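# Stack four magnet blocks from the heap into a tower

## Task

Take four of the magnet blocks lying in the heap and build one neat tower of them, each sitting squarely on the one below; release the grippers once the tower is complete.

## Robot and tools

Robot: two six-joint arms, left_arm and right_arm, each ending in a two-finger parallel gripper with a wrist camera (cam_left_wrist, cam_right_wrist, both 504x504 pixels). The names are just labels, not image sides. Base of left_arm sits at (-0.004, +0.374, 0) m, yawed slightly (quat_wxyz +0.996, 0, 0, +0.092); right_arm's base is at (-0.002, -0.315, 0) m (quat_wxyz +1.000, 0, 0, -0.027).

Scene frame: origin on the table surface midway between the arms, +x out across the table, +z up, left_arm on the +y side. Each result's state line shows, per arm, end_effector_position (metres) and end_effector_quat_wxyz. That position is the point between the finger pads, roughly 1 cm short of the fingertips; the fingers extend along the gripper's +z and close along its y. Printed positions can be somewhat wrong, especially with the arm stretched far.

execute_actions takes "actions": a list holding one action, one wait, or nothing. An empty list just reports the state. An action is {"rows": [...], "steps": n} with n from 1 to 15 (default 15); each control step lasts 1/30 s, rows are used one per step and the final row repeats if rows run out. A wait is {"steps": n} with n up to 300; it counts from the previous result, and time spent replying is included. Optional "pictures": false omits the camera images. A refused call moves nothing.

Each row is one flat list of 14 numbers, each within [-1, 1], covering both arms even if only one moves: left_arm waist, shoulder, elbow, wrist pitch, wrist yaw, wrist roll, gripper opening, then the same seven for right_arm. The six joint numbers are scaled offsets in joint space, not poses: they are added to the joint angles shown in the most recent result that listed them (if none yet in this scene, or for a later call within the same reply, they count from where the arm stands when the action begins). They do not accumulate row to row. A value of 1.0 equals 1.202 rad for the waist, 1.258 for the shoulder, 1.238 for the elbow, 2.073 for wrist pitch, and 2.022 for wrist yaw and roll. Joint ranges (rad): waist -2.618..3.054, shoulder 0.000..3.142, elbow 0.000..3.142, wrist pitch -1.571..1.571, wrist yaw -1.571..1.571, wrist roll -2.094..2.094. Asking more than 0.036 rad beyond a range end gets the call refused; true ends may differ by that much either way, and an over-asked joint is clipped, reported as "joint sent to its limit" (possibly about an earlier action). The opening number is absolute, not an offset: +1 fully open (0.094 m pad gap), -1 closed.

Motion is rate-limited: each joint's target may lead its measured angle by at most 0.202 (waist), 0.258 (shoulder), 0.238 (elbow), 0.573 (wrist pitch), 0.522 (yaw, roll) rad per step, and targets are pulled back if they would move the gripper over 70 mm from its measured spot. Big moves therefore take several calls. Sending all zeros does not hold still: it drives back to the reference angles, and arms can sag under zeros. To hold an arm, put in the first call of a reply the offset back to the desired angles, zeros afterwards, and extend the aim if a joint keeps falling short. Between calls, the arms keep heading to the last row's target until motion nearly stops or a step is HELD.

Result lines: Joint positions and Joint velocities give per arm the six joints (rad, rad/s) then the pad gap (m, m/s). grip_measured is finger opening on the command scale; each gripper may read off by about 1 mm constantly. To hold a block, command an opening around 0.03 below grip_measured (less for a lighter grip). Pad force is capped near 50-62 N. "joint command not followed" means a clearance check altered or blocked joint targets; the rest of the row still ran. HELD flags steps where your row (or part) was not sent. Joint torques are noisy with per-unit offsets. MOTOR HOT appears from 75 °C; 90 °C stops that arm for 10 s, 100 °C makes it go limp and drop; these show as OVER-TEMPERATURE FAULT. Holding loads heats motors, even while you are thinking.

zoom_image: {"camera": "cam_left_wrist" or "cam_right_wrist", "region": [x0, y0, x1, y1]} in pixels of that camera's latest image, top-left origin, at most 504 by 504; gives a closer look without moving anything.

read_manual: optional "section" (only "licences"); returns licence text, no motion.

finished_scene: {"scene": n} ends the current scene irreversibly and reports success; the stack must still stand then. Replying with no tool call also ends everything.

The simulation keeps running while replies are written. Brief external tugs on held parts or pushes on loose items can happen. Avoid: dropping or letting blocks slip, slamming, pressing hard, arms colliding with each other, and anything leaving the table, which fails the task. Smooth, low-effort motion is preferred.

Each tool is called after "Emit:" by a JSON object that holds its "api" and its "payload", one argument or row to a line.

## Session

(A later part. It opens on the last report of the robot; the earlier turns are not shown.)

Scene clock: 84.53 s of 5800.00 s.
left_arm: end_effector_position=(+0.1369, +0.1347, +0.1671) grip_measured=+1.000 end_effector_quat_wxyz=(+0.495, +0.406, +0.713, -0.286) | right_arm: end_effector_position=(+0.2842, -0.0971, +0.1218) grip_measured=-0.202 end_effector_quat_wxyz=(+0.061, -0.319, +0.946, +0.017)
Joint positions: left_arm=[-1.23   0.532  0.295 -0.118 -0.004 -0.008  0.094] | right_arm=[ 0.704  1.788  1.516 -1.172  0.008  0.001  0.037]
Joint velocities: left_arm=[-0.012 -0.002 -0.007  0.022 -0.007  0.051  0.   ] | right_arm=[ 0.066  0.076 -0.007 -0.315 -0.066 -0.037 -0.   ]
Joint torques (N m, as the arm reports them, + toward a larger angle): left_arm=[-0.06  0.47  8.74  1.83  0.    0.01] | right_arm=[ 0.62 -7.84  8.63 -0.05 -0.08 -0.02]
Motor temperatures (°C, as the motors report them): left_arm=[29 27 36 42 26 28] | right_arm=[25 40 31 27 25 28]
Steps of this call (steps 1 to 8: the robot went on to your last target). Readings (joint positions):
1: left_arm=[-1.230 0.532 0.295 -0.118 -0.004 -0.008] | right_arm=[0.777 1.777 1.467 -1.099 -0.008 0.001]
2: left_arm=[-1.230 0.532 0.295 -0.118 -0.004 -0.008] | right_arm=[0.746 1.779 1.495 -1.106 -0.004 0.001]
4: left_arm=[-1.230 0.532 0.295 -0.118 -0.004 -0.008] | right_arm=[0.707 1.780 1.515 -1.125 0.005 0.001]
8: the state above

Emit:
{"api": "execute_actions", "payload": {
  "actions": [
    {"rows":[[0,0,0,0,0,0,1,-0.015,0.01,0.02,-0.02,0,-0.01,-0.2],[0,0,0,0,0,0,1,-0.035,0.025,0.04,-0.02,0,-0.02,-0.2],[0,0,0,0,0,0,1,-0.055,0.04,0.055,-0.02,0,-0.03,-0.2],[0,0,0,0,0,0,1,-0.075,0.055,0.07,-0.02,0,-0.04,-0.2],[0,0,0,0,0,0,1,-0.095,0.07,0.085,-0.02,0,-0.057,-0.2],[0,0,0,0,0,0,1,-0.115,0.085,0.1,-0.02,0,-0.057,-0.2],[0,0,0,0,0,0,1,-0.135,0.1,0.115,-0.02,0,-0.057,-0.2],[0,0,0,0,0,0,1,-0.155,0.115,0.13,-0.02,0,-0.057,-0.2],[0,0,0,0,0,0,1,-0.175,0.13,0.145,-0.02,0,-0.057,-0.2],[0,0,0,0,0,0,1,-0.195,0.145,0.16,-0.02,0,-0.057,-0.2],[0,0,0,0,0,0,1,-0.21,0.16,0.17,-0.02,0,-0.057,-0.2],[0,0,0,0,0,0,1,-0.22,0.172,0.18,-0.02,0,-0.057,-0.2],[0,0,0,0,0,0,1,-0.228,0.182,0.18,-0.02,0,-0.057,-0.2],[0,0,0,0,0,0,1,-0.236,0.19,0.18,-0.02,0,-0.057,-0.2],[0,0,0,0,0,0,1,-0.236,0.195,0.18,-0.02,0,-0.057,-0.2]]}
  ],
  "pictures": false
}}

Emit:
{"api": "execute_actions", "payload": {
  "actions": [
    {"steps":10}
  ]
}}

Scene clock: 89.90 s of 5800.00 s.
left_arm: end_effector_position=(+0.1369, +0.1347, +0.1671) grip_measured=+1.000 end_effector_quat_wxyz=(+0.495, +0.406, +0.713, -0.286) | right_arm: end_effector_position=(+0.3687, -0.1720, +0.0929) grip_measured=-0.202 end_effector_quat_wxyz=(+0.028, -0.233, +0.972, -0.000)
Joint positions: left_arm=[-1.23   0.532  0.295 -0.118 -0.004 -0.008  0.094] | right_arm=[ 0.422  2.011  1.705 -1.21   0.008 -0.101  0.037]
Joint velocities: left_arm=[-0.002 -0.002 -0.002  0.007  0.037 -0.007  0.   ] | right_arm=[-0.3    0.295  0.022 -0.007  0.051 -0.037 -0.   ]
Joint torques (N m, as the arm reports them, + toward a larger angle): left_arm=[-0.08  0.31  8.61  1.81 -0.02 -0.01] | right_arm=[ 1.37 -9.94 10.02 -0.15 -0.05 -0.04]
Motor temperatures (°C, as the motors report them): left_arm=[29 27 36 42 26 28] | right_arm=[25 40 32 27 25 28]
Steps of this call (steps 1 to 30: the robot went on to your last target; steps 31 to 90: nothing new was sent; then 1.87 s passed at rest; steps 91 to 105: all 15 steps of this action). Readings (joint positions):
91: left_arm=[-1.230 0.532 0.295 -0.118 -0.004 -0.008] | right_arm=[0.708 1.793 1.516 -1.203 0.006 -0.002]
92: left_arm=[-1.230 0.532 0.295 -0.118 -0.004 -0.008] | right_arm=[0.704 1.796 1.518 -1.205 0.005 -0.008]
94: left_arm=[-1.230 0.532 0.295 -0.118 -0.004 -0.008] | right_arm=[0.678 1.814 1.542 -1.211 0.003 -0.028]
98: left_arm=[-1.230 0.532 0.295 -0.118 -0.004 -0.008] | right_arm=[0.578 1.888 1.618 -1.211 0.001 -0.076]
105: the state above

Scene clock: 90.23 s of 5800.00 s.
left_arm: end_effector_position=(+0.1369, +0.1347, +0.1671) grip_measured=+1.000 end_effector_quat_wxyz=(+0.495, +0.406, +0.713, -0.286) | right_arm: end_effector_position=(+0.3695, -0.1762, +0.0840) grip_measured=-0.202 end_effector_quat_wxyz=(+0.016, -0.232, +0.973, -0.003)
Joint positions: left_arm=[-1.23   0.532  0.295 -0.118 -0.004 -0.008  0.094] | right_arm=[ 0.413  2.034  1.705 -1.21   0.011 -0.108  0.037]
Joint velocities: left_arm=[ 0.002 -0.012  0.002 -0.037  0.066 -0.11   0.   ] | right_arm=[-0.007  0.002 -0.027  0.037 -0.051  0.022 -0.001]
Joint torques (N m, as the arm reports them, + toward a larger angle): left_arm=[-0.12  0.38  8.65  1.78  0.    0.  ] | right_arm=[  0.79 -10.61   9.96  -0.16  -0.03  -0.02]
Motor temperatures (°C, as the motors report them): left_arm=[29 27 36 42 26 28] | right_arm=[25 40 32 27 25 28]
Steps of this call (steps 1 to 10: the robot went on to your last target). Readings (joint positions):
1: left_arm=[-1.230 0.532 0.295 -0.118 -0.004 -0.008] | right_arm=[0.415 2.020 1.705 -1.210 0.010 -0.102]
2: left_arm=[-1.230 0.532 0.295 -0.118 -0.004 -0.008] | right_arm=[0.411 2.027 1.705 -1.210 0.011 -0.103]
4: left_arm=[-1.230 0.532 0.295 -0.118 -0.004 -0.008] | right_arm=[0.412 2.034 1.705 -1.210 0.011 -0.105]
8: left_arm=[-1.230 0.532 0.295 -0.118 -0.004 -0.008] | right_arm=[0.413 2.034 1.705 -1.210 0.011 -0.108]
10: the state above

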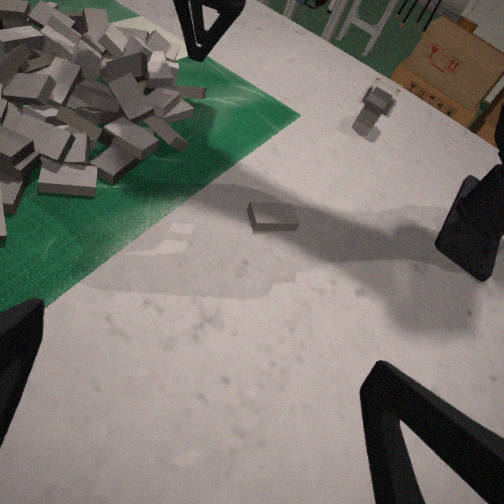

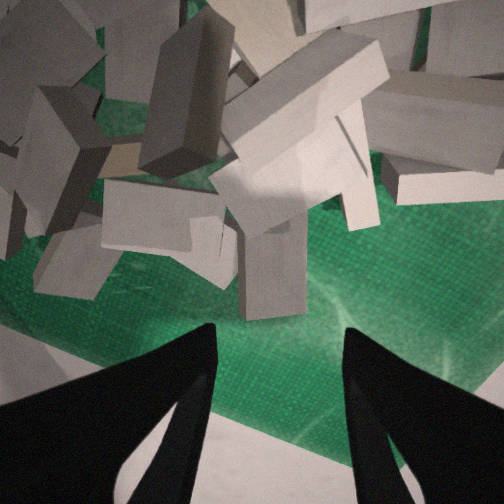

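Emit:
{"api": "execute_actions", "payload": {
  "actions": [
    {"rows":[[0,0,0,0,0,0,1,0.01,-0.01,0.02,-0.01,0,0.01,0],[0,0,0,0,0,0,1,0.03,-0.02,0.035,-0.02,0,0.02,0.2],[0,0,0,0,0,0,1,0.055,-0.03,0.05,-0.03,0,0.03,0.4],[0,0,0,0,0,0,1,0.08,-0.04,0.065,-0.04,0,0.04,0.5],[0,0,0,0,0,0,1,0.105,-0.05,0.08,-0.05,0,0.055,0.5],[0,0,0,0,0,0,1,0.13,-0.06,0.095,-0.06,0,0.055,0.5],[0,0,0,0,0,0,1,0.155,-0.07,0.11,-0.07,0,0.055,0.5],[0,0,0,0,0,0,1,0.18,-0.08,0.125,-0.08,0,0.055,0.5],[0,0,0,0,0,0,1,0.205,-0.09,0.14,-0.09,0,0.055,0.5],[0,0,0,0,0,0,1,0.23,-0.1,0.155,-0.1,0,0.055,0.5],[0,0,0,0,0,0,1,0.25,-0.1,0.16,-0.105,0,0.055,0.5],[0,0,0,0,0,0,1,0.265,-0.1,0.16,-0.105,0,0.055,0.5]]}
  ],
  "pictures": false
}}

Emit:
{"api": "execute_actions", "payload": {
  "actions": [
    {"steps":10}
  ]
}}

Scene clock: 98.23 s of 5800.00 s.
left_arm: end_effector_position=(+0.1369, +0.1347, +0.1671) grip_measured=+1.000 end_effector_quat_wxyz=(+0.495, +0.406, +0.713, -0.286) | right_arm: end_effector_position=(+0.3005, -0.0578, +0.1799) grip_measured=+0.498 end_effector_quat_wxyz=(+0.087, -0.348, +0.933, +0.030)
Joint positions: left_arm=[-1.23   0.532  0.295 -0.118 -0.004 -0.008  0.094] | right_arm=[ 0.756  1.904  1.887 -1.371  0.003 -0.011  0.07 ]
Joint velocities: left_arm=[-0.007  0.007 -0.002  0.037  0.037 -0.066  0.   ] | right_arm=[ 0.212 -0.144  0.056 -0.242 -0.081  0.051 -0.001]
Joint torques (N m, as the arm reports them, + toward a larger angle): left_arm=[-0.04  0.34  8.64  1.8  -0.03  0.03] | right_arm=[-2.97 -8.39  8.11 -0.07  0.2   0.1 ]
Motor temperatures (°C, as the motors report them): left_arm=[29 27 36 42 26 28] | right_arm=[25 41 33 27 25 28]
Steps of this call (steps 1 to 30: the robot went on to your last target; steps 31 to 90: nothing new was sent; then 4.50 s passed at rest; steps 91 to 105: all 15 steps of this action). Readings (joint positions):
91: left_arm=[-1.230 0.532 0.295 -0.118 -0.004 -0.008] | right_arm=[0.413 2.034 1.705 -1.210 0.011 -0.106]
92: left_arm=[-1.230 0.532 0.295 -0.118 -0.004 -0.008] | right_arm=[0.415 2.034 1.705 -1.213 0.011 -0.100]
94: left_arm=[-1.230 0.532 0.295 -0.118 -0.004 -0.008] | right_arm=[0.433 2.033 1.718 -1.234 0.016 -0.080]
98: left_arm=[-1.230 0.532 0.295 -0.118 -0.004 -0.008] | right_arm=[0.546 1.999 1.784 -1.290 0.019 -0.034]
105: the state above

Scene clock: 98.57 s of 5800.00 s.
left_arm: end_effector_position=(+0.1369, +0.1347, +0.1671) grip_measured=+1.000 end_effector_quat_wxyz=(+0.495, +0.406, +0.713, -0.286) | right_arm: end_effector_position=(+0.2985, -0.0695, +0.1786) grip_measured=+0.498 end_effector_quat_wxyz=(+0.070, -0.336, +0.939, +0.022)
Joint positions: left_arm=[-1.23   0.532  0.295 -0.118 -0.004 -0.008  0.094] | right_arm=[ 0.738  1.904  1.888 -1.408  0.005 -0.003  0.07 ]
Joint velocities: left_arm=[ 0.012 -0.002 -0.012  0.037 -0.066 -0.081  0.   ] | right_arm=[-0.002 -0.002 -0.007 -0.007 -0.007 -0.022 -0.   ]
Joint torques (N m, as the arm reports them, + toward a larger angle): left_arm=[-0.03  0.4   8.58  1.82  0.   -0.02] | right_arm=[-0.47 -8.85  8.65 -0.07  0.04  0.07]
Motor temperatures (°C, as the motors report them): left_arm=[29 27 36 42 26 28] | right_arm=[25 41 33 27 25 28]
Steps of this call (steps 1 to 10: the robot went on to your last target). Readings (joint positions):
1: left_arm=[-1.230 0.532 0.295 -0.118 -0.004 -0.008] | right_arm=[0.759 1.901 1.888 -1.378 0.001 -0.010]
2: left_arm=[-1.230 0.532 0.295 -0.118 -0.004 -0.008] | right_arm=[0.757 1.901 1.888 -1.385 0.001 -0.009]
4: left_arm=[-1.230 0.532 0.295 -0.118 -0.004 -0.008] | right_arm=[0.748 1.904 1.888 -1.396 0.002 -0.007]
8: left_arm=[-1.230 0.532 0.295 -0.118 -0.004 -0.008] | right_arm=[0.738 1.904 1.888 -1.406 0.005 -0.004]
10: the state above

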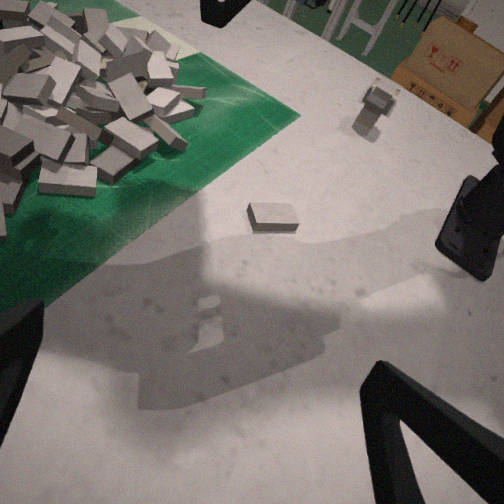

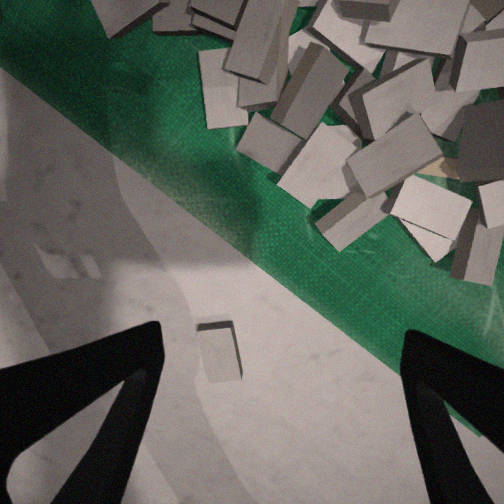

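Emit:
{"api": "execute_actions", "payload": {
  "actions": [
    {"rows":[[0,0,0,0,0,0,1,-0.01,0.01,0.02,0.005,0,0.03,0.4],[0,0,0,0,0,0,1,-0.02,0.025,0.03,0.01,0,0.07,0.3],[0,0,0,0,0,0,1,-0.03,0.045,0.04,0.015,0,0.11,0.2],[0,0,0,0,0,0,1,-0.04,0.065,0.05,0.02,0,0.15,0.1],[0,0,0,0,0,0,1,-0.05,0.085,0.06,0.025,0,0.19,0],[0,0,0,0,0,0,1,-0.06,0.105,0.07,0.03,0,0.23,-0.1],[0,0,0,0,0,0,1,-0.07,0.125,0.08,0.035,0,0.27,-0.2],[0,0,0,0,0,0,1,-0.08,0.145,0.09,0.04,0,0.31,-0.2],[0,0,0,0,0,0,1,-0.09,0.165,0.1,0.045,0,0.35,-0.2],[0,0,0,0,0,0,1,-0.1,0.185,0.11,0.049,0,0.39,-0.2],[0,0,0,0,0,0,1,-0.111,0.2,0.118,0.049,0,0.43,-0.2],[0,0,0,0,0,0,1,-0.111,0.215,0.118,0.049,0,0.43,-0.2],[0,0,0,0,0,0,1,-0.111,0.228,0.118,0.049,0,0.43,-0.2],[0,0,0,0,0,0,1,-0.111,0.237,0.118,0.049,0,0.43,-0.2],[0,0,0,0,0,0,1,-0.111,0.243,0.118,0.049,0,0.43,-0.2]]}
  ],
  "pictures": false
}}

Emit:
{"api": "execute_actions", "payload": {
  "actions": [
    {"steps":12}
  ]
}}

Scene clock: 107.87 s of 5800.00 s.
left_arm: end_effector_position=(+0.1369, +0.1347, +0.1671) grip_measured=+1.000 end_effector_quat_wxyz=(+0.495, +0.406, +0.713, -0.286) | right_arm: end_effector_position=(+0.3714, -0.0870, +0.0957) grip_measured=-0.198 end_effector_quat_wxyz=(+0.020, +0.095, +0.995, +0.013)
Joint positions: left_arm=[-1.23   0.532  0.295 -0.118 -0.004 -0.008  0.094] | right_arm=[ 0.6    2.194  1.997 -1.326  0.003  0.737  0.038]
Joint velocities: left_arm=[ 0.002  0.002 -0.007 -0.022  0.022 -0.022  0.   ] | right_arm=[-0.1    0.462  0.002  0.037 -0.037  0.828 -0.001]
Joint torques (N m, as the arm reports them, + toward a larger angle): left_arm=[-0.05  0.36  8.69  1.81  0.    0.  ] | right_arm=[  0.9  -12.67  10.31  -0.02   0.01   0.  ]
Motor temperatures (°C, as the motors report them): left_arm=[29 27 36 42 26 28] | right_arm=[25 41 33 27 25 28]
Steps of this call (steps 1 to 30: the robot went on to your last target; steps 31 to 90: nothing new was sent; then 5.80 s passed at rest; steps 91 to 105: all 15 steps of this action). Readings (joint positions):
91: left_arm=[-1.230 0.532 0.295 -0.118 -0.004 -0.008] | right_arm=[0.738 1.904 1.888 -1.411 0.005 0.006]
92: left_arm=[-1.230 0.532 0.295 -0.118 -0.004 -0.008] | right_arm=[0.736 1.906 1.888 -1.411 0.005 0.028]
94: left_arm=[-1.230 0.532 0.295 -0.118 -0.004 -0.008] | right_arm=[0.728 1.925 1.904 -1.410 0.004 0.106]
98: left_arm=[-1.230 0.532 0.295 -0.118 -0.004 -0.008] | right_arm=[0.681 2.019 1.957 -1.379 0.003 0.341]
105: the state above

Scene clock: 108.27 s of 5800.00 s.
left_arm: end_effector_position=(+0.1369, +0.1347, +0.1671) grip_measured=+1.000 end_effector_quat_wxyz=(+0.495, +0.406, +0.713, -0.286) | right_arm: end_effector_position=(+0.3717, -0.0875, +0.0841) grip_measured=-0.198 end_effector_quat_wxyz=(+0.010, +0.153, +0.988, +0.007)
Joint positions: left_arm=[-1.23   0.532  0.295 -0.118 -0.004 -0.008  0.094] | right_arm=[ 0.598  2.222  1.997 -1.323  0.002  0.852  0.038]
Joint velocities: left_arm=[-0.027  0.007 -0.007 -0.051 -0.066 -0.051  0.   ] | right_arm=[-0.037 -0.002 -0.012  0.022 -0.022  0.11   0.   ]
Joint torques (N m, as the arm reports them, + toward a larger angle): left_arm=[0.01 0.48 8.64 1.82 0.01 0.  ] | right_arm=[  0.63 -13.    10.25  -0.04   0.04   0.05]
Motor temperatures (°C, as the motors report them): left_arm=[29 27 36 42 26 28] | right_arm=[25 41 33 27 25 28]
Steps of this call (steps 1 to 12: the robot went on to your last target). Readings (joint positions):
1: left_arm=[-1.230 0.532 0.295 -0.118 -0.004 -0.008] | right_arm=[0.598 2.208 1.997 -1.324 0.003 0.762]
2: left_arm=[-1.230 0.532 0.295 -0.118 -0.004 -0.008] | right_arm=[0.598 2.217 1.997 -1.324 0.003 0.782]
4: left_arm=[-1.230 0.532 0.295 -0.118 -0.004 -0.008] | right_arm=[0.598 2.223 1.997 -1.324 0.002 0.810]
8: left_arm=[-1.230 0.532 0.295 -0.118 -0.004 -0.008] | right_arm=[0.598 2.222 1.997 -1.323 0.002 0.840]
12: the state above

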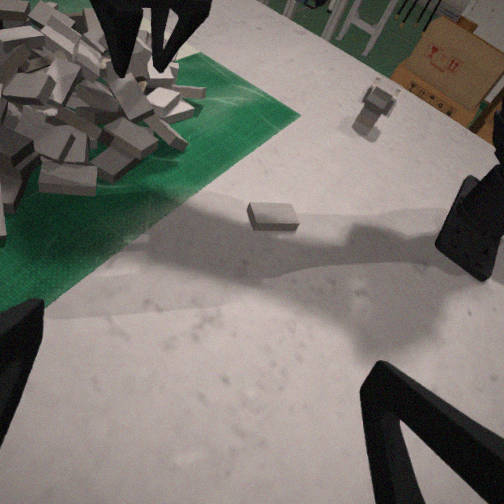

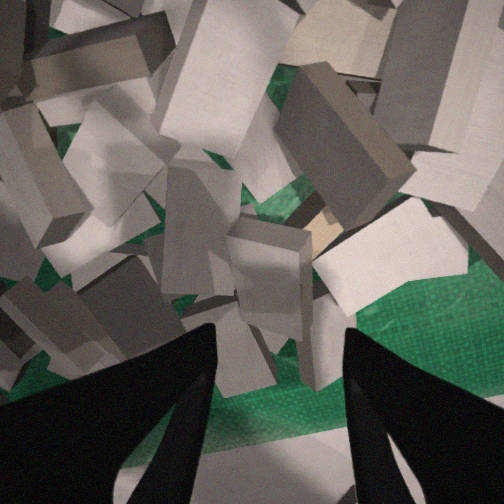

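Emit:
{"api": "execute_actions", "payload": {
  "actions": [
    {"rows":[[0,0,0,0,0,0,1,-0.006,-0.015,-0.01,0.005,0,0.03,-0.2],[0,0,0,0,0,0,1,-0.012,-0.025,-0.025,0.01,0,0.07,-0.2],[0,0,0,0,0,0,1,-0.018,-0.035,-0.04,0.017,0,0.11,-0.2],[0,0,0,0,0,0,1,-0.024,-0.045,-0.055,0.024,0,0.15,-0.2],[0,0,0,0,0,0,1,-0.03,-0.055,-0.07,0.031,0,0.19,-0.2],[0,0,0,0,0,0,1,-0.036,-0.065,-0.085,0.038,0,0.23,-0.2],[0,0,0,0,0,0,1,-0.042,-0.075,-0.1,0.045,0,0.27,-0.2],[0,0,0,0,0,0,1,-0.048,-0.085,-0.12,0.052,0,0.31,-0.2],[0,0,0,0,0,0,1,-0.054,-0.095,-0.14,0.059,0,0.35,-0.2],[0,0,0,0,0,0,1,-0.06,-0.105,-0.16,0.066,0,0.39,-0.2],[0,0,0,0,0,0,1,-0.067,-0.115,-0.18,0.073,0,0.43,-0.2],[0,0,0,0,0,0,1,-0.067,-0.115,-0.195,0.08,0,0.467,-0.2],[0,0,0,0,0,0,1,-0.067,-0.115,-0.21,0.088,0,0.467,-0.2],[0,0,0,0,0,0,1,-0.067,-0.115,-0.225,0.088,0,0.467,-0.2],[0,0,0,0,0,0,1,-0.067,-0.115,-0.236,0.088,0,0.467,-0.2]]}
  ],
  "pictures": false
}}

Emit:
{"api": "execute_actions", "payload": {
  "actions": [
    {"steps":13}
  ]
}}

Scene clock: 121.97 s of 5800.00 s.
left_arm: end_effector_position=(+0.1369, +0.1347, +0.1671) grip_measured=+1.000 end_effector_quat_wxyz=(+0.495, +0.406, +0.713, -0.286) | right_arm: end_effector_position=(+0.3683, -0.1282, +0.0788) grip_measured=-0.198 end_effector_quat_wxyz=(+0.013, +0.553, +0.833, +0.025)
Joint positions: left_arm=[-1.23   0.532  0.295 -0.118 -0.004 -0.008  0.094] | right_arm=[ 0.517  2.086  1.76  -1.189 -0.002  1.635  0.038]
Joint velocities: left_arm=[-0.007 -0.007 -0.012  0.007 -0.007 -0.022  0.   ] | right_arm=[-0.066 -0.051 -0.476  0.227  0.022  0.93  -0.   ]
Joint torques (N m, as the arm reports them, + toward a larger angle): left_arm=[-0.08  0.47  8.62  1.82  0.02 -0.01] | right_arm=[  0.56 -11.41   4.94   0.01   0.03  -0.02]
Motor temperatures (°C, as the motors report them): left_arm=[29 27 36 42 26 28] | right_arm=[25 45 34 27 25 28]
Steps of this call (steps 1 to 30: the robot went on to your last target; steps 31 to 90: nothing new was sent; then 10.20 s passed at rest; steps 91 to 105: all 15 steps of this action). Readings (joint positions):
91: left_arm=[-1.230 0.532 0.295 -0.118 -0.004 -0.008] | right_arm=[0.598 2.222 1.997 -1.322 0.002 0.868]
92: left_arm=[-1.230 0.532 0.295 -0.118 -0.004 -0.008] | right_arm=[0.598 2.221 1.996 -1.321 0.002 0.889]
94: left_arm=[-1.230 0.532 0.295 -0.118 -0.004 -0.008] | right_arm=[0.596 2.208 1.975 -1.307 0.000 0.964]
98: left_arm=[-1.230 0.532 0.295 -0.118 -0.004 -0.008] | right_arm=[0.572 2.158 1.903 -1.271 -0.002 1.198]
105: the state above

Scene clock: 122.40 s of 5800.00 s.
left_arm: end_effector_position=(+0.1369, +0.1347, +0.1671) grip_measured=+1.000 end_effector_quat_wxyz=(+0.495, +0.406, +0.713, -0.286) | right_arm: end_effector_position=(+0.3669, -0.1293, +0.0689) grip_measured=-0.198 end_effector_quat_wxyz=(+0.010, +0.613, +0.790, +0.025)
Joint positions: left_arm=[-1.23   0.532  0.295 -0.118 -0.004 -0.008  0.094] | right_arm=[ 0.516  2.086  1.721 -1.152 -0.003  1.782  0.038]
Joint velocities: left_arm=[ 0.007 -0.017  0.007 -0.007  0.007  0.022  0.   ] | right_arm=[ 0.002 -0.007 -0.007  0.022 -0.081  0.095  0.   ]
Joint torques (N m, as the arm reports them, + toward a larger angle): left_arm=[-0.07  0.47  8.57  1.84  0.01 -0.01] | right_arm=[  0.17 -11.54   5.87  -0.02   0.03   0.05]
Motor temperatures (°C, as the motors report them): left_arm=[29 27 36 42 26 28] | right_arm=[25 45 34 27 25 28]
Steps of this call (steps 1 to 13: the robot went on to your last target). Readings (joint positions):
1: left_arm=[-1.230 0.532 0.295 -0.118 -0.004 -0.008] | right_arm=[0.516 2.086 1.746 -1.182 -0.002 1.667]
2: left_arm=[-1.230 0.532 0.295 -0.118 -0.004 -0.008] | right_arm=[0.516 2.086 1.734 -1.176 -0.002 1.691]
4: left_arm=[-1.230 0.532 0.295 -0.118 -0.004 -0.008] | right_arm=[0.516 2.086 1.722 -1.171 -0.003 1.728]
8: left_arm=[-1.230 0.532 0.295 -0.118 -0.004 -0.008] | right_arm=[0.516 2.086 1.721 -1.159 -0.003 1.765]
13: the state above

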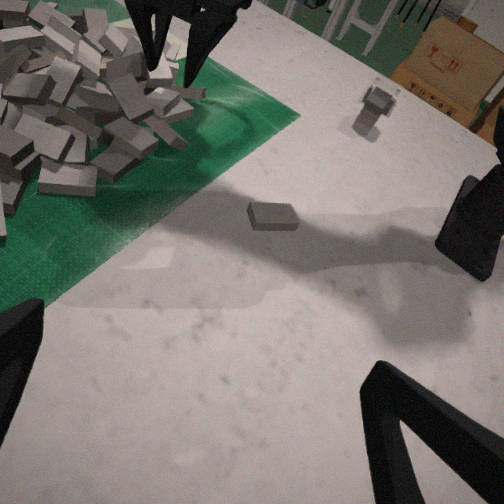

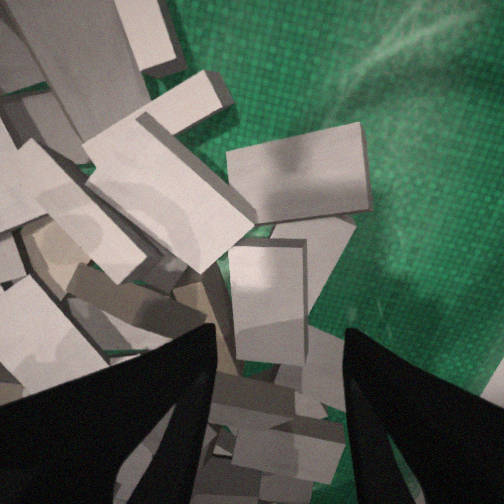

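Emit:
{"api": "execute_actions", "payload": {
  "actions": [
    {"rows":[[0,0,0,0,0,0,1,0.006,0.004,-0.01,0.005,0,0,-0.23],[0,0,0,0,0,0,1,0.012,0.008,-0.014,0.01,0,0,-0.26],[0,0,0,0,0,0,1,0.017,0.012,-0.018,0.015,0,0,-0.3],[0,0,0,0,0,0,1,0.017,0.016,-0.022,0.02,0,0,-0.3],[0,0,0,0,0,0,1,0.017,0.02,-0.026,0.025,0,0,-0.3],[0,0,0,0,0,0,1,0.017,0.023,-0.03,0.03,0,0,-0.3],[0,0,0,0,0,0,1,0.017,0.026,-0.036,0.034,0,0,-0.3]]}
  ],
  "pictures": false
}}

Emit:
{"api": "execute_actions", "payload": {
  "actions": [
    {"steps":5}
  ]
}}

Scene clock: 127.70 s of 5800.00 s.
left_arm: end_effector_position=(+0.1369, +0.1347, +0.1671) grip_measured=+1.000 end_effector_quat_wxyz=(+0.495, +0.406, +0.713, -0.286) | right_arm: end_effector_position=(+0.3687, -0.1221, +0.0520) grip_measured=-0.298 end_effector_quat_wxyz=(+0.009, +0.610, +0.792, +0.027)
Joint positions: left_arm=[-1.23   0.532  0.295 -0.118 -0.004 -0.008  0.094] | right_arm=[ 0.528  2.113  1.695 -1.096 -0.006  1.788  0.033]
Joint velocities: left_arm=[-0.002  0.002  0.002  0.022 -0.037 -0.051  0.   ] | right_arm=[ 0.002 -0.012 -0.002 -0.022  0.037  0.007  0.   ]
Joint torques (N m, as the arm reports them, + toward a larger angle): left_arm=[ 0.08  0.43  8.6   1.81 -0.01  0.  ] | right_arm=[  0.73 -10.87   5.75   0.01   0.01  -0.07]
Motor temperatures (°C, as the motors report them): left_arm=[29 27 36 43 26 28] | right_arm=[25 45 33 27 25 28]
Steps of this call (steps 1 to 30: the robot went on to your last target; steps 31 to 90: nothing new was sent; then 1.80 s passed at rest; steps 91 to 105: all 15 steps of this action). Readings (joint positions):
91: left_arm=[-1.230 0.532 0.295 -0.118 -0.004 -0.008] | right_arm=[0.516 2.086 1.721 -1.149 -0.003 1.790]
92: left_arm=[-1.230 0.532 0.295 -0.118 -0.004 -0.008] | right_arm=[0.516 2.086 1.721 -1.148 -0.004 1.790]
94: left_arm=[-1.230 0.532 0.295 -0.118 -0.004 -0.008] | right_arm=[0.518 2.086 1.721 -1.142 -0.004 1.789]
98: left_arm=[-1.230 0.532 0.295 -0.118 -0.004 -0.008] | right_arm=[0.525 2.096 1.712 -1.111 -0.005 1.789]
105: the state above

Scene clock: 127.87 s of 5800.00 s.
left_arm: end_effector_position=(+0.1369, +0.1347, +0.1671) grip_measured=+1.000 end_effector_quat_wxyz=(+0.495, +0.406, +0.713, -0.286) | right_arm: end_effector_position=(+0.3696, -0.1216, +0.0521) grip_measured=-0.298 end_effector_quat_wxyz=(+0.010, +0.610, +0.792, +0.029)
Joint positions: left_arm=[-1.23   0.532  0.295 -0.118 -0.004 -0.008  0.094] | right_arm=[ 0.528  2.113  1.695 -1.092 -0.006  1.788  0.033]
Joint velocities: left_arm=[-0.007  0.002 -0.007  0.051  0.037 -0.037  0.   ] | right_arm=[-0.002  0.002  0.007  0.051  0.037 -0.022  0.   ]
Joint torques (N m, as the arm reports them, + toward a larger angle): left_arm=[ 0.04  0.4   8.74  1.83 -0.01 -0.01] | right_arm=[  0.65 -10.56   5.63   0.06   0.    -0.08]
Motor temperatures (°C, as the motors report them): left_arm=[29 27 36 43 26 28] | right_arm=[25 45 33 27 25 28]
Steps of this call (steps 1 to 5: the robot went on to your last target). Readings (joint positions):
1: left_arm=[-1.230 0.532 0.295 -0.118 -0.004 -0.008] | right_arm=[0.528 2.113 1.695 -1.095 -0.006 1.788]
2: left_arm=[-1.230 0.532 0.295 -0.118 -0.004 -0.008] | right_arm=[0.528 2.113 1.695 -1.094 -0.006 1.788]
4: left_arm=[-1.230 0.532 0.295 -0.118 -0.004 -0.008] | right_arm=[0.528 2.113 1.695 -1.092 -0.006 1.788]
5: the state above

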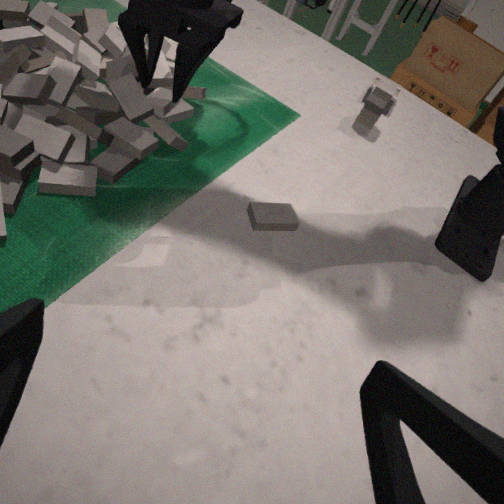

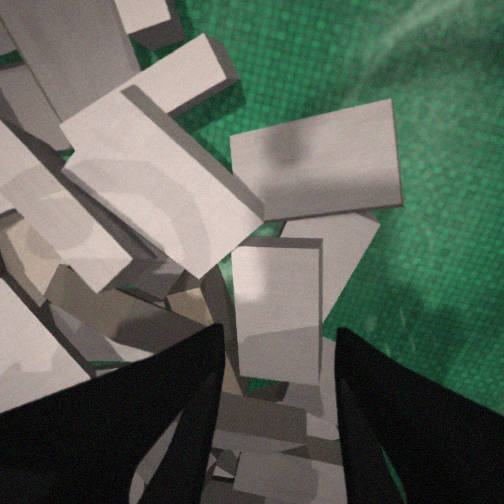

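Emit:
{"api": "execute_actions", "payload": {
  "actions": [
    {"rows":[[0,0,0,0,0,0,1,0,0.004,-0.014,0.005,0,-0.01,-0.3],[0,0,0,0,0,0,1,0,0.008,-0.018,0.01,0,-0.02,-0.3],[0,0,0,0,0,0,1,0,0.012,-0.022,0.015,0,-0.02,-0.3],[0,0,0,0,0,0,1,0,0.015,-0.027,0.02,0,-0.02,-0.3],[0,0,0,0,0,0,1,0,0.018,-0.032,0.025,0,-0.02,-0.3],[0,0,0,0,0,0,1,0,0.021,-0.037,0.03,0,-0.02,-0.3],[0,0,0,0,0,0,1,0,0.024,-0.042,0.032,0,-0.02,-0.3]]}
  ],
  "pictures": false
}}

Emit:
{"api": "execute_actions", "payload": {
  "actions": [
    {"steps":5}
  ]
}}

Emit:
{"api": "zoom_image", "payload": {
  "camera": "cam_left_wrist",
  "region": [100,50,220,170]
}}

Scene clock: 131.07 s of 5800.00 s.
left_arm: end_effector_position=(+0.1369, +0.1347, +0.1671) grip_measured=+1.000 end_effector_quat_wxyz=(+0.495, +0.406, +0.713, -0.286) | right_arm: end_effector_position=(+0.3717, -0.1199, +0.0462) grip_measured=-0.298 end_effector_quat_wxyz=(+0.011, +0.597, +0.801, +0.034)
Joint positions: left_arm=[-1.23   0.532  0.295 -0.118 -0.004 -0.008  0.094] | right_arm=[ 0.528  2.118  1.678 -1.06  -0.01   1.756  0.033]
Joint velocities: left_arm=[-0.002 -0.007  0.002 -0.037 -0.022 -0.051  0.   ] | right_arm=[ 0.017 -0.012 -0.007 -0.007 -0.022 -0.007 -0.001]
Joint torques (N m, as the arm reports them, + toward a larger angle): left_arm=[-0.07  0.42  8.67  1.8  -0.02  0.01] | right_arm=[-0.05 -8.94  4.22  0.24  0.01 -0.12]
Motor temperatures (°C, as the motors report them): left_arm=[29 27 36 43 26 28] | right_arm=[25 45 33 27 25 28]
Steps of this call (steps 1 to 15: the robot went on to your last target; steps 16 to 81: nothing new was sent; steps 82 to 96: all 15 steps of this action). Readings (joint positions):
82: left_arm=[-1.230 0.532 0.295 -0.118 -0.004 -0.008] | right_arm=[0.528 2.113 1.695 -1.091 -0.007 1.786]
83: left_arm=[-1.230 0.532 0.295 -0.118 -0.004 -0.008] | right_arm=[0.528 2.113 1.695 -1.091 -0.007 1.780]
85: left_arm=[-1.230 0.532 0.295 -0.118 -0.004 -0.008] | right_arm=[0.528 2.113 1.693 -1.086 -0.008 1.770]
89: left_arm=[-1.230 0.532 0.295 -0.118 -0.004 -0.008] | right_arm=[0.528 2.118 1.678 -1.064 -0.010 1.761]
96: the state above

Scene clock: 131.23 s of 5800.00 s.
left_arm: end_effector_position=(+0.1369, +0.1347, +0.1671) grip_measured=+1.000 end_effector_quat_wxyz=(+0.495, +0.406, +0.713, -0.286) | right_arm: end_effector_position=(+0.3717, -0.1199, +0.0462) grip_measured=-0.298 end_effector_quat_wxyz=(+0.011, +0.597, +0.802, +0.034)
Joint positions: left_arm=[-1.23   0.532  0.295 -0.118 -0.004 -0.008  0.094] | right_arm=[ 0.528  2.118  1.678 -1.06  -0.01   1.755  0.033]
Joint velocities: left_arm=[ 0.007 -0.012  0.002 -0.007 -0.066  0.022  0.   ] | right_arm=[ 0.002 -0.002 -0.012  0.022 -0.022 -0.007 -0.   ]
Joint torques (N m, as the arm reports them, + toward a larger angle): left_arm=[-0.05  0.41  8.68  1.82 -0.01  0.  ] | right_arm=[-0.02 -8.98  4.2   0.24  0.01 -0.14]
Motor temperatures (°C, as the motors report them): left_arm=[29 27 36 43 26 28] | right_arm=[25 45 33 27 25 28]
Steps of this call (steps 1 to 5: the robot went on to your last target). Readings (joint positions):
1: left_arm=[-1.230 0.532 0.295 -0.118 -0.004 -0.008] | right_arm=[0.528 2.118 1.678 -1.060 -0.010 1.756]
2: left_arm=[-1.230 0.532 0.295 -0.118 -0.004 -0.008] | right_arm=[0.528 2.118 1.678 -1.060 -0.010 1.756]
4: left_arm=[-1.230 0.532 0.295 -0.118 -0.004 -0.008] | right_arm=[0.528 2.118 1.678 -1.060 -0.010 1.756]
5: the state above

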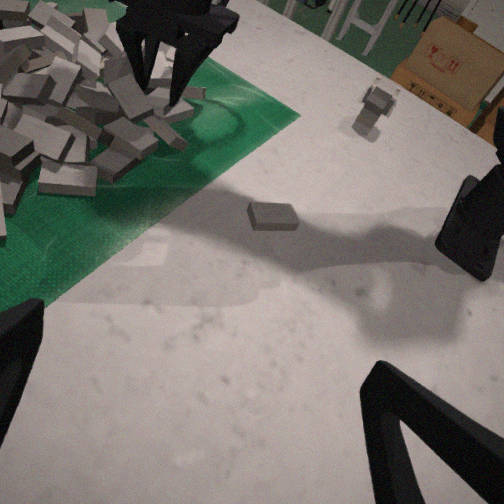

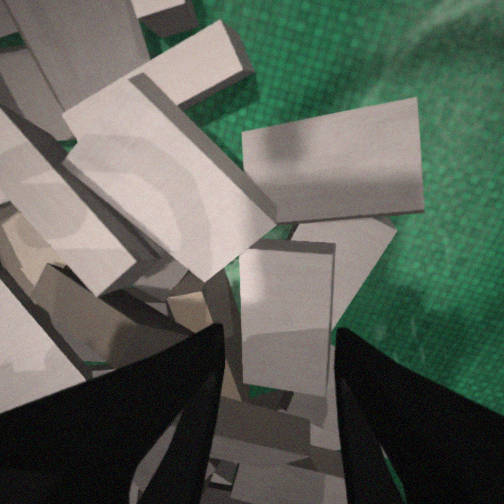

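Region (100, 50, 220, 170) of cam_left_wrist's 504x504 image, scaled by 4.200, with more detail than that image has.

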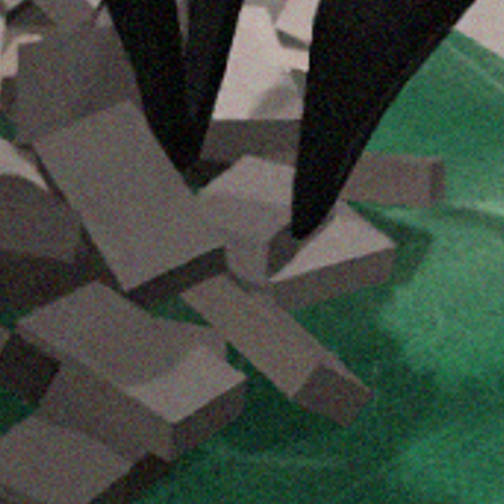

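Emit:
{"api": "execute_actions", "payload": {
  "actions": [
    {"rows":[[0,0,0,0,0,0,1,0,-0.01,0.02,0,0,0,-0.3],[0,0,0,0,0,0,1,0,-0.015,0.02,-0.004,0,0,-0.3],[0,0,0,0,0,0,1,-0.004,-0.018,0.02,-0.008,0,0,-0.3],[0,0,0,0,0,0,1,-0.008,-0.018,0.02,-0.013,0,0,-0.3],[0,0,0,0,0,0,1,-0.012,-0.018,0.02,-0.017,0,0,-0.3],[0,0,0,0,0,0,1,-0.014,-0.018,0.02,-0.017,0,0,-0.3],[0,0,0,0,0,0,1,-0.014,-0.018,0.01,-0.017,0,0,-0.3],[0,0,0,0,0,0,1,-0.014,-0.018,0.0,-0.017,0,0,-0.3],[0,0,0,0,0,0,1,-0.014,-0.018,-0.01,-0.017,0,0,-0.3],[0,0,0,0,0,0,1,-0.014,-0.018,-0.02,-0.017,0,0,-0.3]]}
  ]
}}

Scene clock: 135.60 s of 5800.00 s.
left_arm: end_effector_position=(+0.1369, +0.1347, +0.1671) grip_measured=+1.000 end_effector_quat_wxyz=(+0.495, +0.406, +0.713, -0.286) | right_arm: end_effector_position=(+0.3711, -0.1229, +0.0470) grip_measured=-0.298 end_effector_quat_wxyz=(+0.009, +0.600, +0.800, +0.032)
Joint positions: left_arm=[-1.23   0.532  0.295 -0.118 -0.004 -0.008  0.094] | right_arm=[ 0.521  2.115  1.678 -1.068 -0.012  1.755  0.033]
Joint velocities: left_arm=[-0.002 -0.007 -0.012  0.007 -0.037 -0.066  0.   ] | right_arm=[ 0.007 -0.002  0.017 -0.007 -0.051 -0.037  0.001]
Joint torques (N m, as the arm reports them, + toward a larger angle): left_arm=[-0.05  0.41  8.72  1.83 -0.01 -0.01] | right_arm=[ -0.7  -12.76   5.06  -0.33   0.01  -0.01]
Motor temperatures (°C, as the motors report them): left_arm=[29 27 36 43 26 28] | right_arm=[25 44 32 27 25 28]
Steps of this call (steps 1 to 15: the robot went on to your last target; steps 16 to 90: nothing new was sent; then 0.87 s passed at rest; steps 91 to 105: all 15 steps of this action). Readings (joint positions):
91: left_arm=[-1.230 0.532 0.295 -0.118 -0.004 -0.008] | right_arm=[0.528 2.117 1.678 -1.060 -0.010 1.755]
92: left_arm=[-1.230 0.532 0.295 -0.118 -0.004 -0.008] | right_arm=[0.528 2.116 1.678 -1.060 -0.010 1.755]
94: left_arm=[-1.230 0.532 0.295 -0.118 -0.004 -0.008] | right_arm=[0.528 2.115 1.678 -1.060 -0.011 1.755]
98: left_arm=[-1.230 0.532 0.295 -0.118 -0.004 -0.008] | right_arm=[0.525 2.115 1.678 -1.065 -0.012 1.755]
105: the state above

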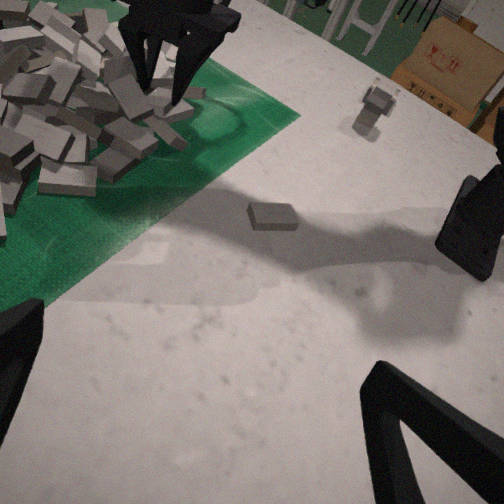

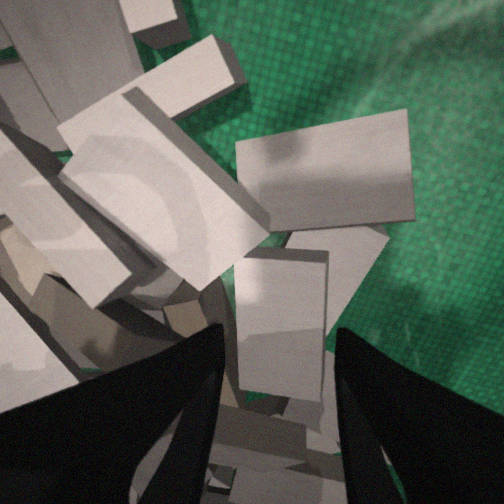

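Emit:
{"api": "execute_actions", "payload": {
  "actions": [
    {"rows":[[0,0,0,0,0,0,1,0,0,-0.01,0,0,0,-0.33],[0,0,0,0,0,0,1,0,0,-0.015,0,0,0,-0.36],[0,0,0,0,0,0,1,0,0,-0.02,0.003,0,0,-0.36],[0,0,0,0,0,0,1,0,0,-0.026,0.007,0,0,-0.36],[0,0,0,0,0,0,1,0,0,-0.032,0.011,0,0,-0.36],[0,0,0,0,0,0,1,0,0,-0.038,0.015,0,0,-0.36],[0,0,0,0,0,0,1,0,0,-0.044,0.019,0,0,-0.36],[0,0,0,0,0,0,1,0,0,-0.05,0.022,0,0,-0.36]]}
  ]
}}

Emit:
{"api": "zoom_image", "payload": {
  "camera": "cam_left_wrist",
  "region": [100,50,220,170]
}}

Scene clock: 139.60 s of 5800.00 s.
left_arm: end_effector_position=(+0.1369, +0.1347, +0.1671) grip_measured=+1.000 end_effector_quat_wxyz=(+0.495, +0.406, +0.713, -0.286) | right_arm: end_effector_position=(+0.3711, -0.1226, +0.0455) grip_measured=-0.358 end_effector_quat_wxyz=(+0.011, +0.600, +0.799, +0.037)
Joint positions: left_arm=[-1.23   0.532  0.295 -0.118 -0.004 -0.008  0.094] | right_arm=[ 0.521  2.107  1.657 -1.045 -0.013  1.755  0.03 ]
Joint velocities: left_arm=[ 0.002 -0.002  0.017  0.037 -0.037 -0.022  0.   ] | right_arm=[-0.002 -0.017 -0.002  0.022  0.007 -0.051  0.001]
Joint torques (N m, as the arm reports them, + toward a larger angle): left_arm=[-0.01  0.34  8.7   1.84  0.01 -0.02] | right_arm=[ -0.01 -10.2    3.7    0.15  -0.01  -0.01]
Motor temperatures (°C, as the motors report them): left_arm=[29 27 36 43 26 28] | right_arm=[25 45 32 27 25 28]
Steps of this call (steps 1 to 15: the robot went on to your last target; steps 16 to 90: nothing new was sent; then 0.50 s passed at rest; steps 91 to 105: all 15 steps of this action). Readings (joint positions):
91: left_arm=[-1.230 0.532 0.295 -0.118 -0.004 -0.008] | right_arm=[0.521 2.115 1.678 -1.068 -0.013 1.755]
92: left_arm=[-1.230 0.532 0.295 -0.118 -0.004 -0.008] | right_arm=[0.521 2.115 1.678 -1.068 -0.013 1.755]
94: left_arm=[-1.230 0.532 0.295 -0.118 -0.004 -0.008] | right_arm=[0.521 2.115 1.678 -1.068 -0.013 1.755]
98: left_arm=[-1.230 0.532 0.295 -0.118 -0.004 -0.008] | right_arm=[0.521 2.112 1.665 -1.054 -0.013 1.755]
105: the state above

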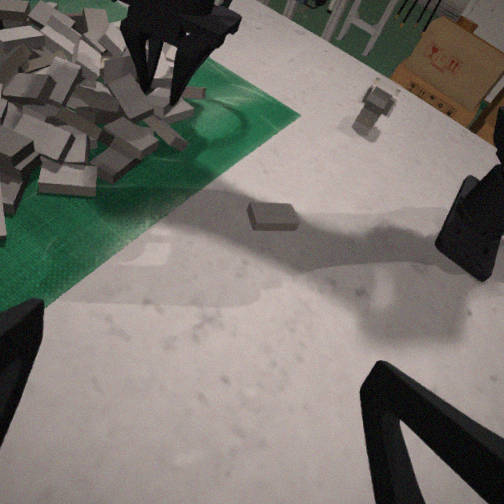

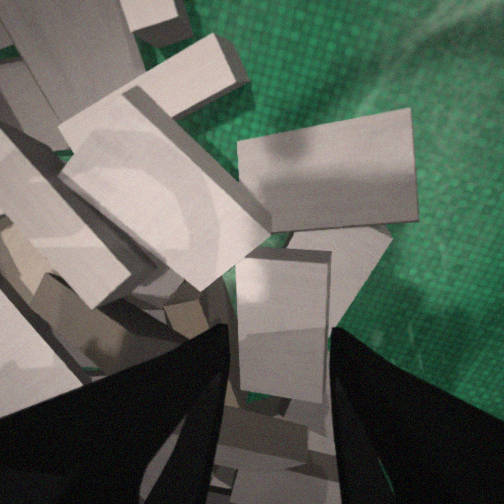

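Region (100, 50, 220, 170) of cam_left_wrist's 504x504 image, scaled by 4.200, with more detail than that image has.

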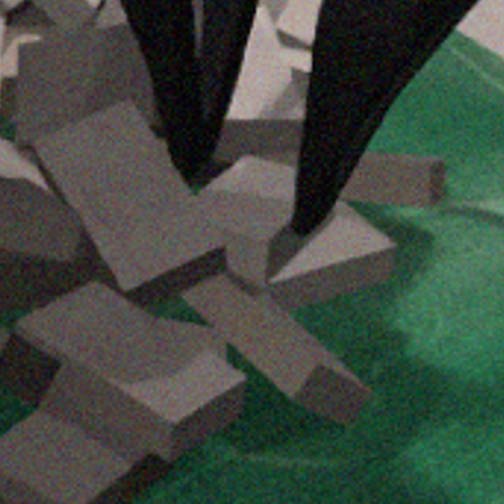

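Emit:
{"api": "execute_actions", "payload": {
  "actions": [
    {"rows":[[0.02,0.02,0.04,-0.01,0,0,1,0,-0.02,0,-0.008,0,0,-0.3],[0.05,0.05,0.09,-0.03,0,0,1,0,-0.04,0,-0.018,0,0,-0.25],[0.09,0.09,0.14,-0.055,0,0,1,0,-0.065,0,-0.03,0,0,-0.2],[0.13,0.13,0.19,-0.08,0,0,1,0,-0.09,0,-0.042,0,0,-0.2],[0.17,0.17,0.24,-0.105,0,0,1,0,-0.115,-0.02,-0.05,0,-0.05,-0.2],[0.21,0.21,0.29,-0.13,0,0,1,0,-0.14,-0.05,-0.05,0,-0.12,-0.2],[0.25,0.25,0.34,-0.155,0,0,1,0,-0.165,-0.08,-0.045,0,-0.2,-0.2],[0.29,0.29,0.39,-0.18,0,0,1,0.02,-0.19,-0.115,-0.04,0,-0.28,-0.2],[0.33,0.33,0.44,-0.205,0,0,1,0.05,-0.215,-0.15,-0.035,0,-0.36,-0.2],[0.37,0.37,0.49,-0.23,0,0,1,0.09,-0.24,-0.185,-0.03,0,-0.44,-0.2],[0.41,0.41,0.54,-0.255,0,0,1,0.13,-0.265,-0.22,-0.025,0,-0.52,-0.2],[0.45,0.45,0.59,-0.28,0,0,1,0.17,-0.29,-0.255,-0.02,0,-0.6,-0.2],[0.48,0.49,0.64,-0.305,0,0,1,0.21,-0.315,-0.29,-0.015,0,-0.7,-0.2],[0.51,0.53,0.69,-0.33,0,0,1,0.25,-0.335,-0.325,-0.01,0,-0.8,-0.2],[0.524,0.57,0.74,-0.35,0,0,1,0.28,-0.35,-0.36,-0.005,0,-0.868,-0.2]]}
  ],
  "pictures": false
}}

Emit:
{"api": "execute_actions", "payload": {
  "actions": [
    {"steps":10}
  ],
  "pictures": false
}}

Scene clock: 150.63 s of 5800.00 s.
left_arm: end_effector_position=(+0.3126, +0.2144, +0.2454) grip_measured=+1.000 end_effector_quat_wxyz=(+0.413, +0.207, +0.881, -0.101) | right_arm: end_effector_position=(+0.2470, -0.0950, +0.0948) grip_measured=-0.202 end_effector_quat_wxyz=(+0.036, +0.070, +0.996, +0.041)
Joint positions: left_arm=[-0.654  1.159  1.092 -0.624  0.001 -0.008  0.094] | right_arm=[ 0.769  1.709  1.316 -1.069 -0.008  0.857  0.037]
Joint velocities: left_arm=[ 0.95   1.453  1.736 -1.355 -0.037 -0.051  0.   ] | right_arm=[ 1.726 -0.589 -1.302  0.154 -0.139 -2.864 -0.   ]
Joint torques (N m, as the arm reports them, + toward a larger angle): left_arm=[-0.32 -3.49  9.54  1.5   0.02 -0.01] | right_arm=[-1.4  -8.01  5.12 -0.11  0.05 -0.02]
Motor temperatures (°C, as the motors report them): left_arm=[29 27 36 43 26 28] | right_arm=[25 45 31 27 25 28]
Steps of this call (steps 1 to 15: the robot went on to your last target; steps 16 to 90: nothing new was sent; then 7.53 s passed at rest; steps 91 to 105: all 15 steps of this action). Readings (joint positions):
91: left_arm=[-1.228 0.534 0.298 -0.121 -0.004 -0.008] | right_arm=[0.521 2.103 1.657 -1.046 -0.014 1.755]
92: left_arm=[-1.218 0.547 0.312 -0.137 -0.001 -0.008] | right_arm=[0.521 2.099 1.657 -1.047 -0.014 1.755]
94: left_arm=[-1.159 0.615 0.389 -0.197 0.003 -0.008] | right_arm=[0.521 2.078 1.657 -1.060 -0.015 1.755]
98: left_arm=[-0.970 0.812 0.646 -0.329 0.004 -0.008] | right_arm=[0.522 1.946 1.596 -1.080 -0.016 1.554]
105: the state above

Scene clock: 150.97 s of 5800.00 s.
left_arm: end_effector_position=(+0.3116, +0.2358, +0.2199) grip_measured=+1.000 end_effector_quat_wxyz=(+0.331, +0.191, +0.922, -0.069) | right_arm: end_effector_position=(+0.2038, -0.0901, +0.0763) grip_measured=-0.202 end_effector_quat_wxyz=(+0.011, -0.338, +0.941, +0.019)
Joint positions: left_arm=[-0.603  1.254  1.182 -0.81  -0.006 -0.008  0.094] | right_arm=[ 0.865  1.687  1.221 -1.07  -0.024  0.122  0.037]
Joint velocities: left_arm=[-0.012 -0.012 -0.012 -0.139 -0.022  0.051  0.   ] | right_arm=[-0.032  0.017 -0.007 -0.022 -0.022 -0.784  0.001]
Joint torques (N m, as the arm reports them, + toward a larger angle): left_arm=[ 0.31 -4.51 10.91  1.33  0.02 -0.02] | right_arm=[-0.59 -8.69  6.22 -0.05  0.02 -0.07]
Motor temperatures (°C, as the motors report them): left_arm=[29 27 36 43 26 28] | right_arm=[25 44 31 27 25 28]
Steps of this call (steps 1 to 10: the robot went on to your last target). Readings (joint positions):
1: left_arm=[-0.627 1.202 1.140 -0.656 -0.002 -0.008] | right_arm=[0.823 1.694 1.279 -1.068 -0.015 0.756]
2: left_arm=[-0.612 1.231 1.168 -0.677 -0.005 -0.008] | right_arm=[0.862 1.687 1.252 -1.070 -0.024 0.655]
4: left_arm=[-0.603 1.252 1.182 -0.719 -0.006 -0.008] | right_arm=[0.890 1.687 1.226 -1.070 -0.033 0.454]
8: left_arm=[-0.603 1.254 1.182 -0.793 -0.006 -0.008] | right_arm=[0.870 1.687 1.221 -1.070 -0.027 0.188]
10: the state above

Emit:
{"api": "execute_actions", "payload": {
  "actions": [
    {"rows":[[0,0.02,0.03,-0.02,0,0,1,0.005,0,0,0,0.005,-0.06,-0.2],[0,0.055,0.07,-0.04,0,0,1,0.01,0,-0.01,0.007,0.01,-0.06,-0.2],[0,0.09,0.11,-0.06,0,0,1,0.015,0,-0.02,0.014,0.017,-0.06,-0.2],[0,0.13,0.155,-0.08,0,0,1,0.02,0.003,-0.03,0.021,0.017,-0.06,-0.2],[0,0.17,0.2,-0.1,0,0,1,0.025,0.006,-0.04,0.028,0.017,-0.06,-0.2],[0,0.21,0.245,-0.12,0,0,1,0.03,0.009,-0.05,0.035,0.017,-0.06,-0.2],[0,0.25,0.29,-0.14,0,0,1,0.034,0.012,-0.06,0.042,0.017,-0.06,-0.2],[0,0.29,0.335,-0.16,0,0,1,0.034,0.015,-0.07,0.049,0.017,-0.06,-0.2],[0,0.33,0.38,-0.18,0,0,1,0.034,0.018,-0.08,0.056,0.017,-0.06,-0.2],[0,0.37,0.425,-0.2,0,0,1,0.034,0.02,-0.09,0.063,0.017,-0.06,-0.2],[0,0.41,0.47,-0.22,0,0,1,0.034,0.02,-0.1,0.07,0.017,-0.06,-0.2],[0,0.44,0.51,-0.24,0,0,1,0.034,0.02,-0.108,0.077,0.017,-0.06,-0.2],[0,0.47,0.54,-0.26,0,0,1,0.034,0.02,-0.115,0.082,0.017,-0.06,-0.2],[0,0.495,0.565,-0.275,0,0,1,0.034,0.02,-0.115,0.082,0.017,-0.06,-0.2],[0,0.514,0.58,-0.285,0,0,1,0.034,0.02,-0.115,0.082,0.017,-0.06,-0.2]]}
  ],
  "pictures": false
}}

Emit:
{"api": "execute_actions", "payload": {
  "actions": [
    {"steps":12}
  ]
}}

Scene clock: 158.90 s of 5800.00 s.
left_arm: end_effector_position=(+0.3776, +0.2063, +0.1891) grip_measured=+1.000 end_effector_quat_wxyz=(+0.153, +0.201, +0.967, -0.030) | right_arm: end_effector_position=(+0.1917, -0.0953, +0.0413) grip_measured=-0.202 end_effector_quat_wxyz=(+0.005, -0.408, +0.913, +0.001)
Joint positions: left_arm=[-0.603  1.854  1.828 -1.232 -0.006 -0.008  0.094] | right_arm=[ 0.899  1.706  1.099 -0.954  0.002  0.006  0.038]
Joint velocities: left_arm=[-0.007  0.945  0.833 -0.886 -0.051  0.051  0.   ] | right_arm=[-0.012  0.046 -0.134  0.066  0.11  -0.037  0.001]
Joint torques (N m, as the arm reports them, + toward a larger angle): left_arm=[ -0.02 -10.16   9.25   0.45  -0.01  -0.01] | right_arm=[ 0.73 -6.91  5.99  0.12  0.03 -0.07]
Motor temperatures (°C, as the motors report them): left_arm=[29 28 37 42 26 28] | right_arm=[25 44 32 27 25 28]
Steps of this call (steps 1 to 30: the robot went on to your last target; steps 31 to 90: nothing new was sent; then 4.43 s passed at rest; steps 91 to 105: all 15 steps of this action). Readings (joint positions):
91: left_arm=[-0.603 1.256 1.183 -0.835 -0.006 -0.008] | right_arm=[0.865 1.687 1.221 -1.070 -0.020 0.006]
92: left_arm=[-0.603 1.267 1.195 -0.850 -0.006 -0.008] | right_arm=[0.865 1.687 1.221 -1.070 -0.018 0.006]
94: left_arm=[-0.603 1.327 1.264 -0.900 -0.006 -0.008] | right_arm=[0.868 1.687 1.219 -1.064 -0.010 0.006]
98: left_arm=[-0.603 1.526 1.485 -1.003 -0.006 -0.008] | right_arm=[0.889 1.687 1.181 -1.025 -0.000 0.006]
105: the state above

Scene clock: 159.30 s of 5800.00 s.
left_arm: end_effector_position=(+0.3551, +0.2164, +0.1684) grip_measured=+1.000 end_effector_quat_wxyz=(+0.069, +0.204, +0.977, -0.012) | right_arm: end_effector_position=(+0.1962, -0.0905, +0.0400) grip_measured=-0.202 end_effector_quat_wxyz=(+0.018, -0.408, +0.913, +0.006)
Joint positions: left_arm=[-0.603  1.918  1.868 -1.381 -0.006 -0.008  0.094] | right_arm=[ 0.899  1.707  1.094 -0.92   0.004  0.006  0.038]
Joint velocities: left_arm=[ 0.002 -0.007  0.007 -0.095 -0.037 -0.037  0.   ] | right_arm=[ 0.007 -0.002 -0.022  0.037  0.007 -0.051  0.   ]
Joint torques (N m, as the arm reports them, + toward a larger angle): left_arm=[  0.09 -10.95  10.17   0.43   0.     0.  ] | right_arm=[ 0.56 -6.72  5.48  0.08  0.03 -0.07]
Motor temperatures (°C, as the motors report them): left_arm=[29 28 37 42 26 28] | right_arm=[25 43 32 27 25 28]
Steps of this call (steps 1 to 12: the robot went on to your last target). Readings (joint positions):
1: left_arm=[-0.603 1.881 1.848 -1.257 -0.006 -0.008] | right_arm=[0.899 1.707 1.095 -0.949 0.003 0.006]
2: left_arm=[-0.603 1.899 1.856 -1.278 -0.006 -0.008] | right_arm=[0.899 1.707 1.094 -0.945 0.003 0.006]
4: left_arm=[-0.603 1.916 1.857 -1.317 -0.006 -0.008] | right_arm=[0.899 1.707 1.094 -0.935 0.003 0.006]
8: left_arm=[-0.603 1.918 1.863 -1.366 -0.006 -0.008] | right_arm=[0.899 1.707 1.094 -0.924 0.004 0.006]
12: the state above

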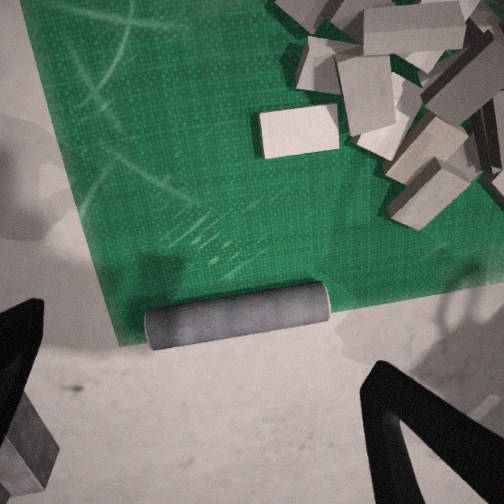

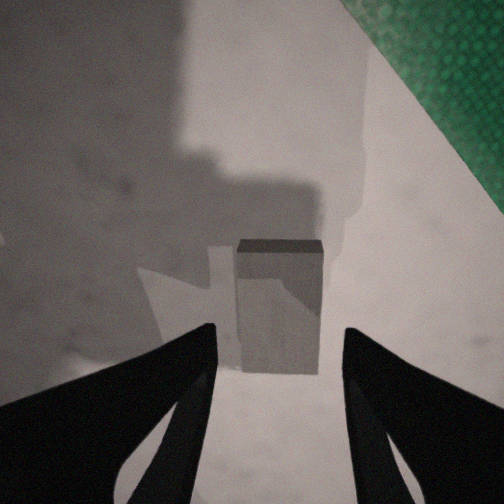

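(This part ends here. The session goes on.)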